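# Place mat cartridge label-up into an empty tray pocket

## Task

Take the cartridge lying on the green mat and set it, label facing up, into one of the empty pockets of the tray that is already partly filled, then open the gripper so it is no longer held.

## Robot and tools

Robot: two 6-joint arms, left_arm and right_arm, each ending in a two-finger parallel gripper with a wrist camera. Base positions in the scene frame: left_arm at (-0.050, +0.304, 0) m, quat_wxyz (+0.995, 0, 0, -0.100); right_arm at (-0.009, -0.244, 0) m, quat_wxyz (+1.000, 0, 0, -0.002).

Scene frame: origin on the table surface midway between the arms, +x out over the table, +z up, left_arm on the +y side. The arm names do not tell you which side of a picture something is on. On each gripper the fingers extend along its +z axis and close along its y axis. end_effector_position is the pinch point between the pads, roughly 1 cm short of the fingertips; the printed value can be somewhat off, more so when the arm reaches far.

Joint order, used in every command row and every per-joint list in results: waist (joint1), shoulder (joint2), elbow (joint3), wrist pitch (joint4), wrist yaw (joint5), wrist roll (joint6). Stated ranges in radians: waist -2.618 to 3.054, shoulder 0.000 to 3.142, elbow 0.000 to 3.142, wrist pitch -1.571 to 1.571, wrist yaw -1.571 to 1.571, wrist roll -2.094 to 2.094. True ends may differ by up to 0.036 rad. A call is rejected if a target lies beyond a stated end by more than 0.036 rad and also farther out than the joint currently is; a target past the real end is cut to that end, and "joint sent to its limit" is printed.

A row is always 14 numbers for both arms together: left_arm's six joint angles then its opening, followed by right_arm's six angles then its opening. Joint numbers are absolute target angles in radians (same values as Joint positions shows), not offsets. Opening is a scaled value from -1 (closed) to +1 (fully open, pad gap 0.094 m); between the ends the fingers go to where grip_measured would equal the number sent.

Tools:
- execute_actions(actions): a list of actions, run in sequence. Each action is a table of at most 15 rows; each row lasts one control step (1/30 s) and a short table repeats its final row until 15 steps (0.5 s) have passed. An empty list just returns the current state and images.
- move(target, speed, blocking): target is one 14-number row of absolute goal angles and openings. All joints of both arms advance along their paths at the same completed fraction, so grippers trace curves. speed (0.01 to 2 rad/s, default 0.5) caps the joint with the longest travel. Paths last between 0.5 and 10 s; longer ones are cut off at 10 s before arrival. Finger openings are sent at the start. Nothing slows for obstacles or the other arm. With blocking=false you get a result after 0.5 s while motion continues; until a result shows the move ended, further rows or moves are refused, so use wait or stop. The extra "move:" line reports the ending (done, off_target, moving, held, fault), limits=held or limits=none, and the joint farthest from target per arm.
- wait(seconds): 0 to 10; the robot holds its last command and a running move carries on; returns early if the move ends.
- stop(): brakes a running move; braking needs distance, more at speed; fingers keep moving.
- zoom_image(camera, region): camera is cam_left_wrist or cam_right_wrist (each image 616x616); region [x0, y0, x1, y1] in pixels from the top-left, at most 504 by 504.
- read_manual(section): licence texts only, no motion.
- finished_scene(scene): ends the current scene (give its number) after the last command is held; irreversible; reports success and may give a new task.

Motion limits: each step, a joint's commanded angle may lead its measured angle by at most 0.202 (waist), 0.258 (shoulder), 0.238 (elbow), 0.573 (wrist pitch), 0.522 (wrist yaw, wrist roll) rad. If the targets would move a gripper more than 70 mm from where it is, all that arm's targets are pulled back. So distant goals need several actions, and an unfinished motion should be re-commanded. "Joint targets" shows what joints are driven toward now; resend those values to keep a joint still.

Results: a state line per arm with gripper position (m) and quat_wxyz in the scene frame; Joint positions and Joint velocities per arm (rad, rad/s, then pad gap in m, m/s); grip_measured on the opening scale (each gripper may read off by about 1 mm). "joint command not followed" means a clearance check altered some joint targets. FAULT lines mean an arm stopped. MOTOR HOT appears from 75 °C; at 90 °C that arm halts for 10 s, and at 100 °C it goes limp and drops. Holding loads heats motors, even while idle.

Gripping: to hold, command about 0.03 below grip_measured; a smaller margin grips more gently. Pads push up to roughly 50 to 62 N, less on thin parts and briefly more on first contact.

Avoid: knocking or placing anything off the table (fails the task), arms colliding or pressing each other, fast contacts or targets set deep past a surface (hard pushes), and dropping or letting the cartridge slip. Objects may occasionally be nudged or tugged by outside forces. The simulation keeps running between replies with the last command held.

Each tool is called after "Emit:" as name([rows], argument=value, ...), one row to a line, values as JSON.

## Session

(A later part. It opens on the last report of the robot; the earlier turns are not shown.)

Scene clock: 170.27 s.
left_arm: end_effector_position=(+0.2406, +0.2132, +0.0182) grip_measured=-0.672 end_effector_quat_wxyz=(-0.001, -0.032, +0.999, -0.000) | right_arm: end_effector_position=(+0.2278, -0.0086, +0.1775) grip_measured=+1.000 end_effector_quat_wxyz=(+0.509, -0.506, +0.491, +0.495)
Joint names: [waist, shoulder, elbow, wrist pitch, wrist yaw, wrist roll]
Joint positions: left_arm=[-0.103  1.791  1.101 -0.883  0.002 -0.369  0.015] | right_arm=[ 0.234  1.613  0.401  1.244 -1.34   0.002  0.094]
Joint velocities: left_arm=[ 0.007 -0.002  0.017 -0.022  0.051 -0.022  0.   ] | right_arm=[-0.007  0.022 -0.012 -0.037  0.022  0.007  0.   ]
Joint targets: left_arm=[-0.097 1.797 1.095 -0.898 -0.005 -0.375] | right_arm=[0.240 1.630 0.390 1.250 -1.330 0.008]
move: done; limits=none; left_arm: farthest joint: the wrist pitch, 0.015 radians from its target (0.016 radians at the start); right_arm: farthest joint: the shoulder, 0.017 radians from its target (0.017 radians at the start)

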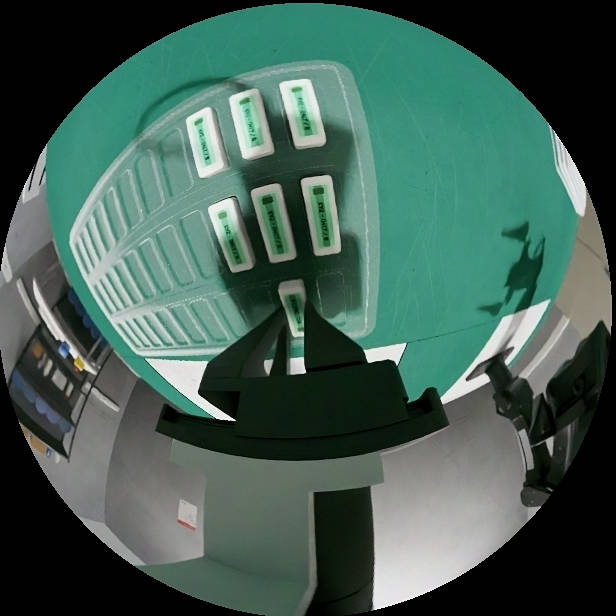

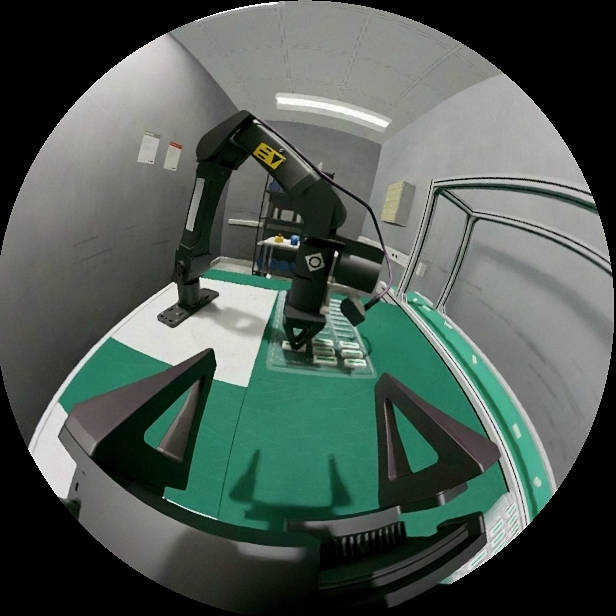

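Emit:
execute_actions([
  [[-0.097,1.78,1.105,-0.893,-0.005,-0.375,-0.71, 0.24,1.63,0.39,1.25,-1.33,0.008,1],[-0.097,1.77,1.105,-0.893,-0.005,-0.375,-0.71, 0.24,1.63,0.39,1.25,-1.33,0.008,1],[-0.097,1.76,1.105,-0.893,-0.005,-0.375,-0.71, 0.24,1.63,0.39,1.25,-1.33,0.008,1],[-0.097,1.747,1.105,-0.893,-0.005,-0.375,-0.71, 0.24,1.63,0.39,1.25,-1.33,0.008,1]],
])

Emit:
zoom_image(camera="cam_left_wrist", region=[235,220,355,340])

Scene clock: 176.17 s.
left_arm: end_effector_position=(+0.2399, +0.2134, +0.0210) grip_measured=-0.672 end_effector_quat_wxyz=(+0.000, -0.032, +0.999, -0.001) | right_arm: end_effector_position=(+0.2278, -0.0086, +0.1775) grip_measured=+1.000 end_effector_quat_wxyz=(+0.509, -0.506, +0.491, +0.495)
Joint names: [waist, shoulder, elbow, wrist pitch, wrist yaw, wrist roll]
Joint positions: left_arm=[-0.103  1.781  1.101 -0.89   0.002 -0.369  0.015] | right_arm=[ 0.234  1.613  0.401  1.244 -1.34   0.002  0.094]
Joint velocities: left_arm=[ 0.007  0.002 -0.022  0.007 -0.022 -0.081  0.001] | right_arm=[-0.012  0.002 -0.007  0.022 -0.051  0.022  0.   ]
Joint targets: left_arm=[-0.097 1.747 1.105 -0.893 -0.005 -0.375] | right_arm=[0.240 1.630 0.390 1.250 -1.330 0.008]

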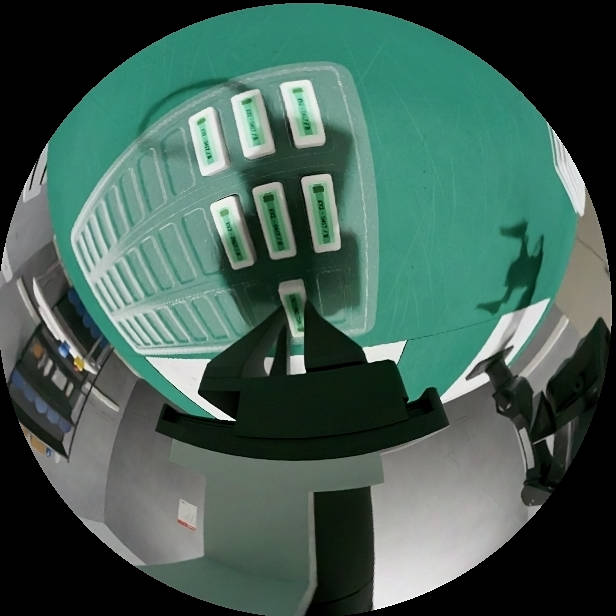

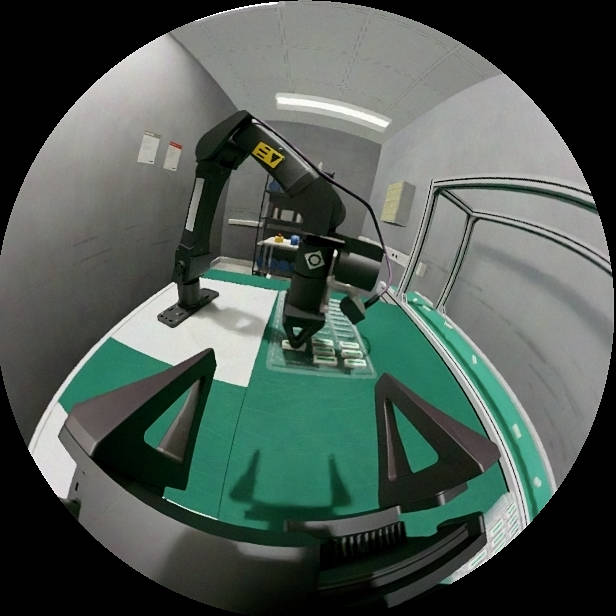

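Region (235, 220, 355, 340) of cam_left_wrist's 616x616 image, scaled by 4.200, with more detail than that image has.

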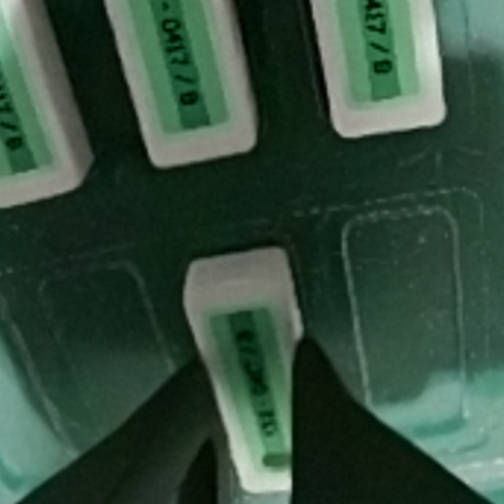

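Emit:
move(target=[-0.097,1.805,1.105,-0.89,-0.005,-0.375,-0.71, 0.24,1.63,0.39,1.25,-1.33,0.008,1], speed=0.05)

Emit:
zoom_image(camera="cam_left_wrist", region=[235,220,355,340])

Emit:
zoom_image(camera="cam_right_wrist", region=[260,310,350,380])

Scene clock: 179.33 s.
left_arm: end_effector_position=(+0.2375, +0.2141, +0.0149) grip_measured=-0.672 end_effector_quat_wxyz=(-0.011, -0.032, +0.999, +0.003) | right_arm: end_effector_position=(+0.2278, -0.0086, +0.1775) grip_measured=+1.000 end_effector_quat_wxyz=(+0.509, -0.506, +0.491, +0.495)
Joint names: [waist, shoulder, elbow, wrist pitch, wrist yaw, wrist roll]
Joint positions: left_arm=[-0.103  1.802  1.101 -0.891  0.002 -0.369  0.015] | right_arm=[ 0.234  1.613  0.401  1.244 -1.34   0.002  0.094]
Joint velocities: left_arm=[-0.012  0.007  0.002 -0.022 -0.037 -0.022  0.   ] | right_arm=[ 0.002 -0.012 -0.002  0.022  0.007 -0.051  0.   ]
Joint targets: left_arm=[-0.097 1.805 1.105 -0.890 -0.005 -0.375] | right_arm=[0.240 1.630 0.390 1.250 -1.330 0.008]
move: done; limits=none; left_arm: farthest joint: the wrist yaw, 0.007 radians from its target (0.007 radians at the start); right_arm: farthest joint: the shoulder, 0.017 radians from its target (0.017 radians at the start)

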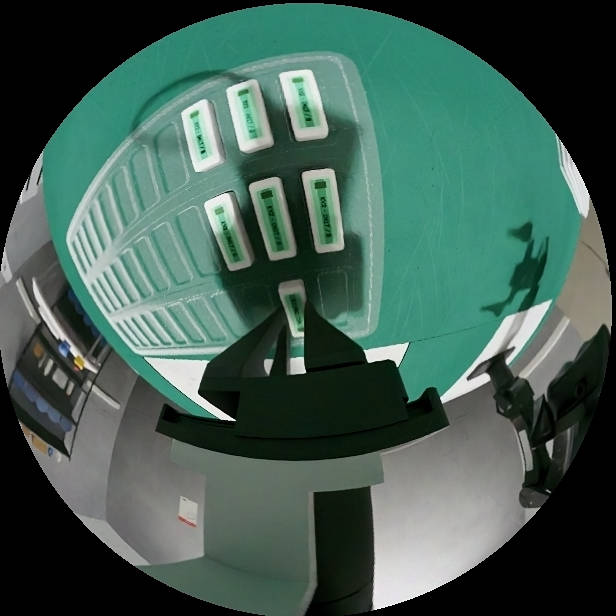

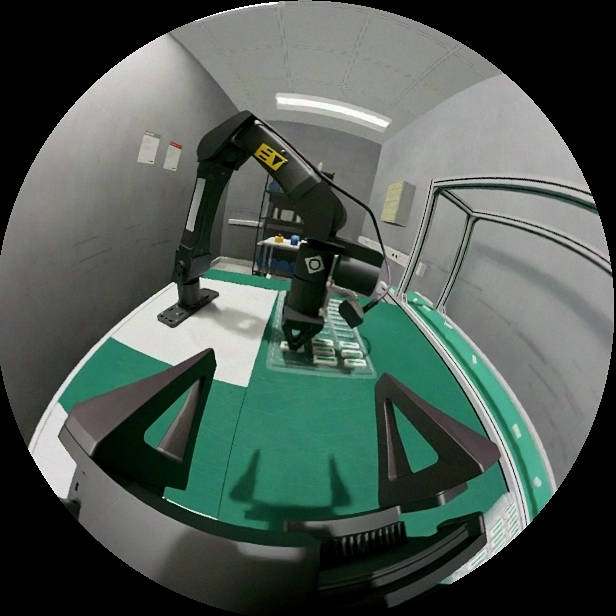

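Region (235, 220, 355, 340) of cam_left_wrist's 616x616 image, scaled by 4.200, with more detail than that image has.

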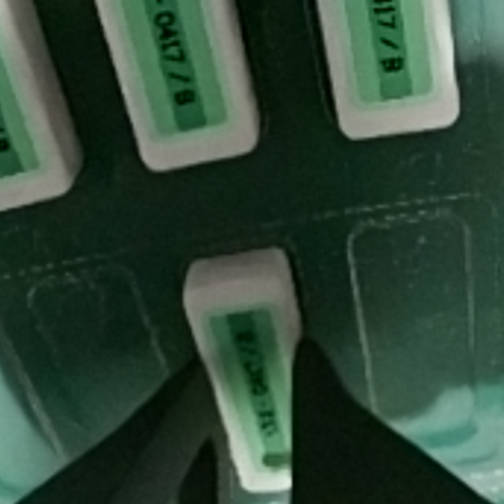

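Region (260, 310, 350, 380) of cam_right_wrist's 616x616 image, scaled by 5.600, with more detail than that image has.

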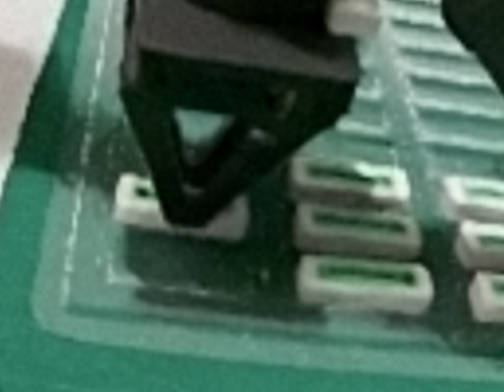

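Emit:
execute_actions([
  [[-0.097,1.795,1.105,-0.88,-0.005,-0.375,-0.66, 0.24,1.63,0.39,1.25,-1.33,0.008,1],[-0.097,1.795,1.105,-0.88,-0.005,-0.375,-0.62, 0.24,1.63,0.39,1.25,-1.33,0.008,1],[-0.097,1.795,1.105,-0.88,-0.005,-0.375,-0.55, 0.24,1.63,0.39,1.25,-1.33,0.008,1]],
])

Emit:
move(target=[-0.097,1.66,1.105,-0.95,-0.005,-0.375,-0.5, 0.24,1.63,0.39,1.25,-1.33,0.008,1], speed=0.3)

Emit:
zoom_image(camera="cam_left_wrist", region=[210,180,370,340])

Emit:
zoom_image(camera="cam_right_wrist", region=[260,310,350,380])

Scene clock: 184.30 s.
left_arm: end_effector_position=(+0.2375, +0.2141, +0.0149) grip_measured=-0.553 end_effector_quat_wxyz=(-0.011, -0.032, +0.999, +0.003) | right_arm: end_effector_position=(+0.2278, -0.0086, +0.1775) grip_measured=+1.000 end_effector_quat_wxyz=(+0.509, -0.506, +0.491, +0.495)
Joint names: [waist, shoulder, elbow, wrist pitch, wrist yaw, wrist roll]
Joint positions: left_arm=[-0.103  1.802  1.101 -0.891  0.002 -0.369  0.021] | right_arm=[ 0.234  1.613  0.401  1.244 -1.34   0.002  0.094]
Joint velocities: left_arm=[ 0.012 -0.002  0.002  0.022 -0.037 -0.007 -0.   ] | right_arm=[ 0.007 -0.037 -0.032  0.051  0.037 -0.007  0.   ]
Joint targets: left_arm=[-0.097 1.795 1.105 -0.880 -0.005 -0.375] | right_arm=[0.240 1.630 0.390 1.250 -1.330 0.008]

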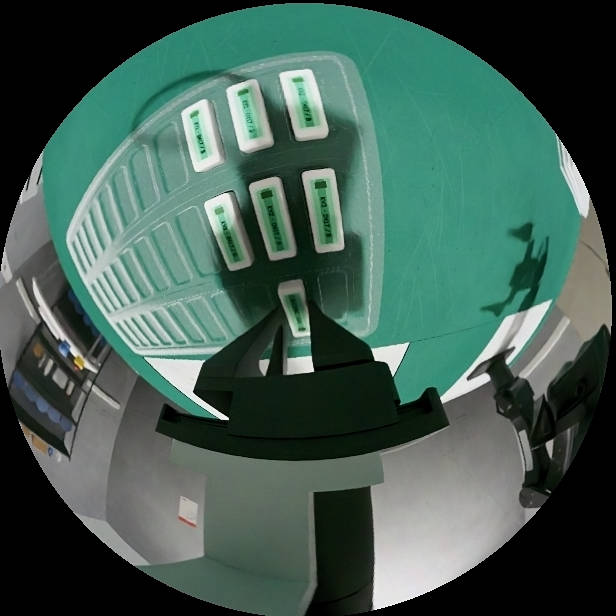

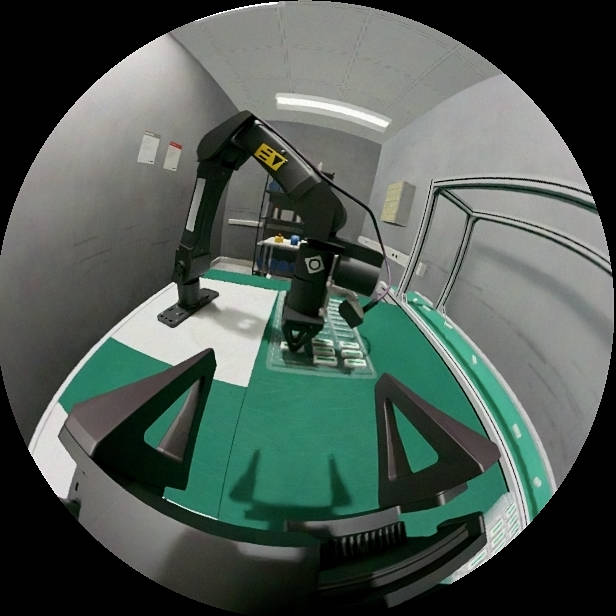

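Scene clock: 185.33 s.
left_arm: end_effector_position=(+0.2337, +0.2153, +0.0467) grip_measured=-0.503 end_effector_quat_wxyz=(+0.017, -0.032, +0.999, -0.007) | right_arm: end_effector_position=(+0.2278, -0.0086, +0.1775) grip_measured=+1.000 end_effector_quat_wxyz=(+0.509, -0.506, +0.491, +0.495)
Joint names: [waist, shoulder, elbow, wrist pitch, wrist yaw, wrist roll]
Joint positions: left_arm=[-0.103  1.688  1.101 -0.948  0.002 -0.369  0.023] | right_arm=[ 0.234  1.613  0.401  1.244 -1.34   0.002  0.094]
Joint velocities: left_arm=[ 0.002 -0.012 -0.012  0.022 -0.037  0.007 -0.001] | right_arm=[-0.002  0.007 -0.017 -0.007  0.051  0.037  0.   ]
Joint targets: left_arm=[-0.097 1.660 1.105 -0.950 -0.005 -0.375] | right_arm=[0.240 1.630 0.390 1.250 -1.330 0.008]
move: off_target (left_arm); limits=none; left_arm: farthest joint: the shoulder, 0.028 radians from its target (0.142 radians at the start); right_arm: farthest joint: the shoulder, 0.017 radians from its target (0.017 radians at the start)

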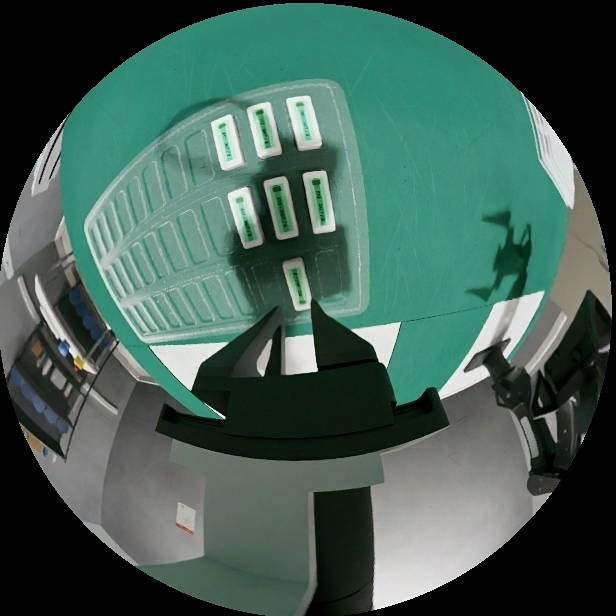

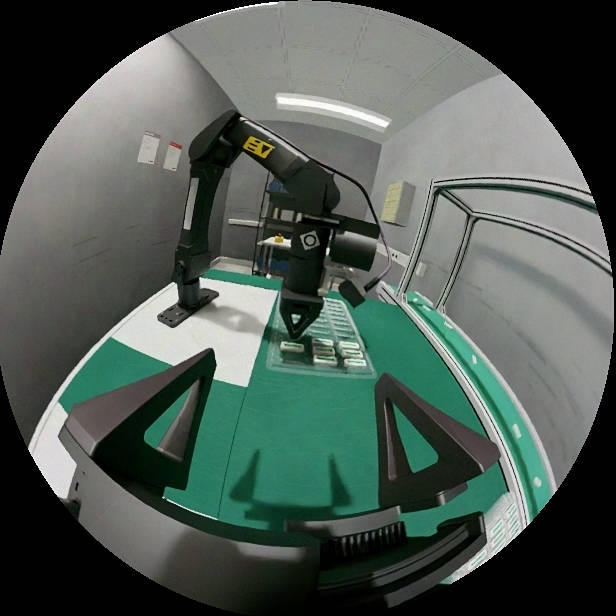

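Region (210, 180, 370, 340) of cam_left_wrist's 616x616 image, scaled by 3.150, with more detail than that image has.

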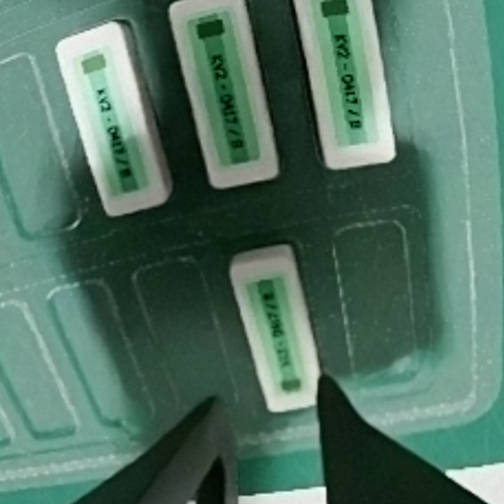

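Region (260, 310, 350, 380) of cam_right_wrist's 616x616 image, scaled by 5.600, with more detail than that image has.

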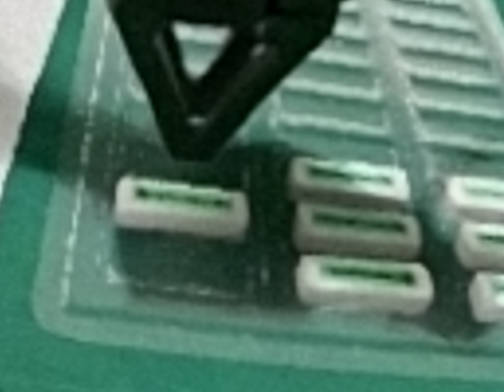

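Emit:
move(target=[-0.097,1.40,0.86,-1.0,-0.005,-0.375,-0.5, 0.24,1.63,0.39,1.25,-1.33,0.008,1], speed=0.5)

Emit:
zoom_image(camera="cam_left_wrist", region=[220,90,400,270])

Scene clock: 189.40 s.
left_arm: end_effector_position=(+0.1633, +0.2375, +0.0518) grip_measured=-0.503 end_effector_quat_wxyz=(+0.002, -0.032, +0.999, -0.002) | right_arm: end_effector_position=(+0.2278, -0.0086, +0.1775) grip_measured=+1.000 end_effector_quat_wxyz=(+0.509, -0.506, +0.491, +0.495)
Joint names: [waist, shoulder, elbow, wrist pitch, wrist yaw, wrist roll]
Joint positions: left_arm=[-0.103  1.428  0.866 -1.004  0.002 -0.369  0.023] | right_arm=[ 0.234  1.613  0.401  1.244 -1.34   0.002  0.094]
Joint velocities: left_arm=[ 0.007 -0.007  0.017 -0.007 -0.007 -0.037 -0.   ] | right_arm=[-0.017 -0.012  0.002 -0.037 -0.022 -0.007  0.   ]
Joint targets: left_arm=[-0.097 1.400 0.860 -1.000 -0.005 -0.375] | right_arm=[0.240 1.630 0.390 1.250 -1.330 0.008]
move: off_target (left_arm); limits=none; left_arm: farthest joint: the shoulder, 0.028 radians from its target (0.288 radians at the start); right_arm: farthest joint: the shoulder, 0.017 radians from its target (0.017 radians at the start)

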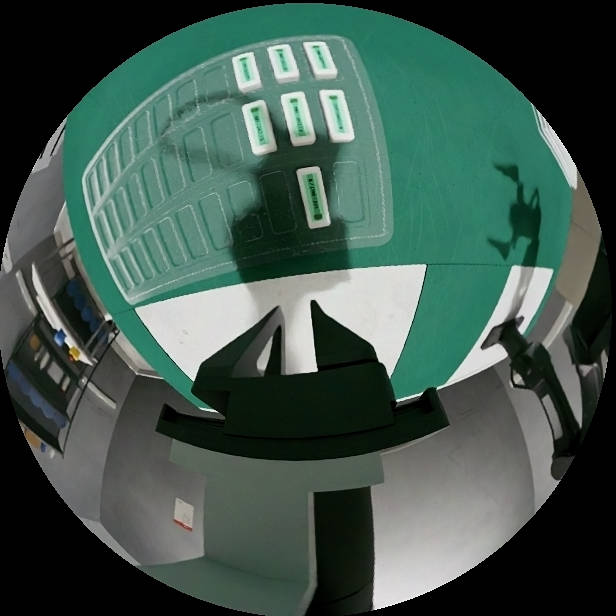

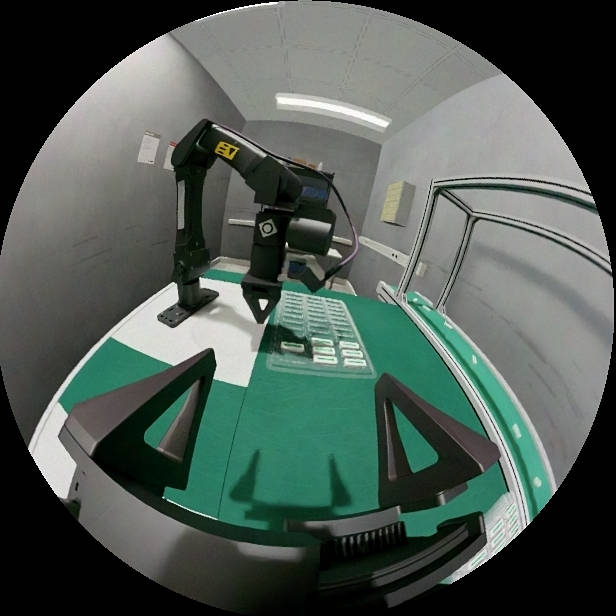

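Region (220, 90, 400, 270) of cam_left_wrist's 616x616 image, scaled by 2.800, with more detail than that image has.

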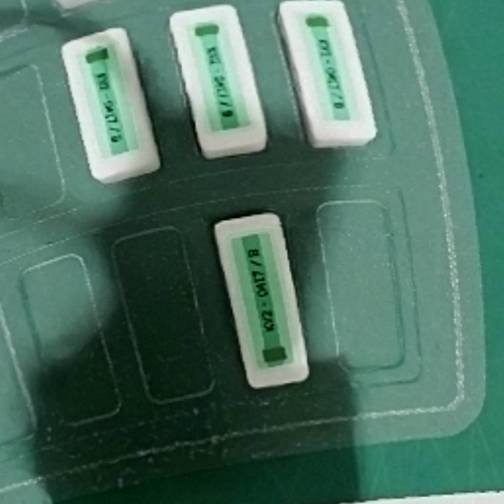

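The cartridge is seated in the pocket.

Emit:
finished_scene(scene=1)

The scene is finished: the task was done.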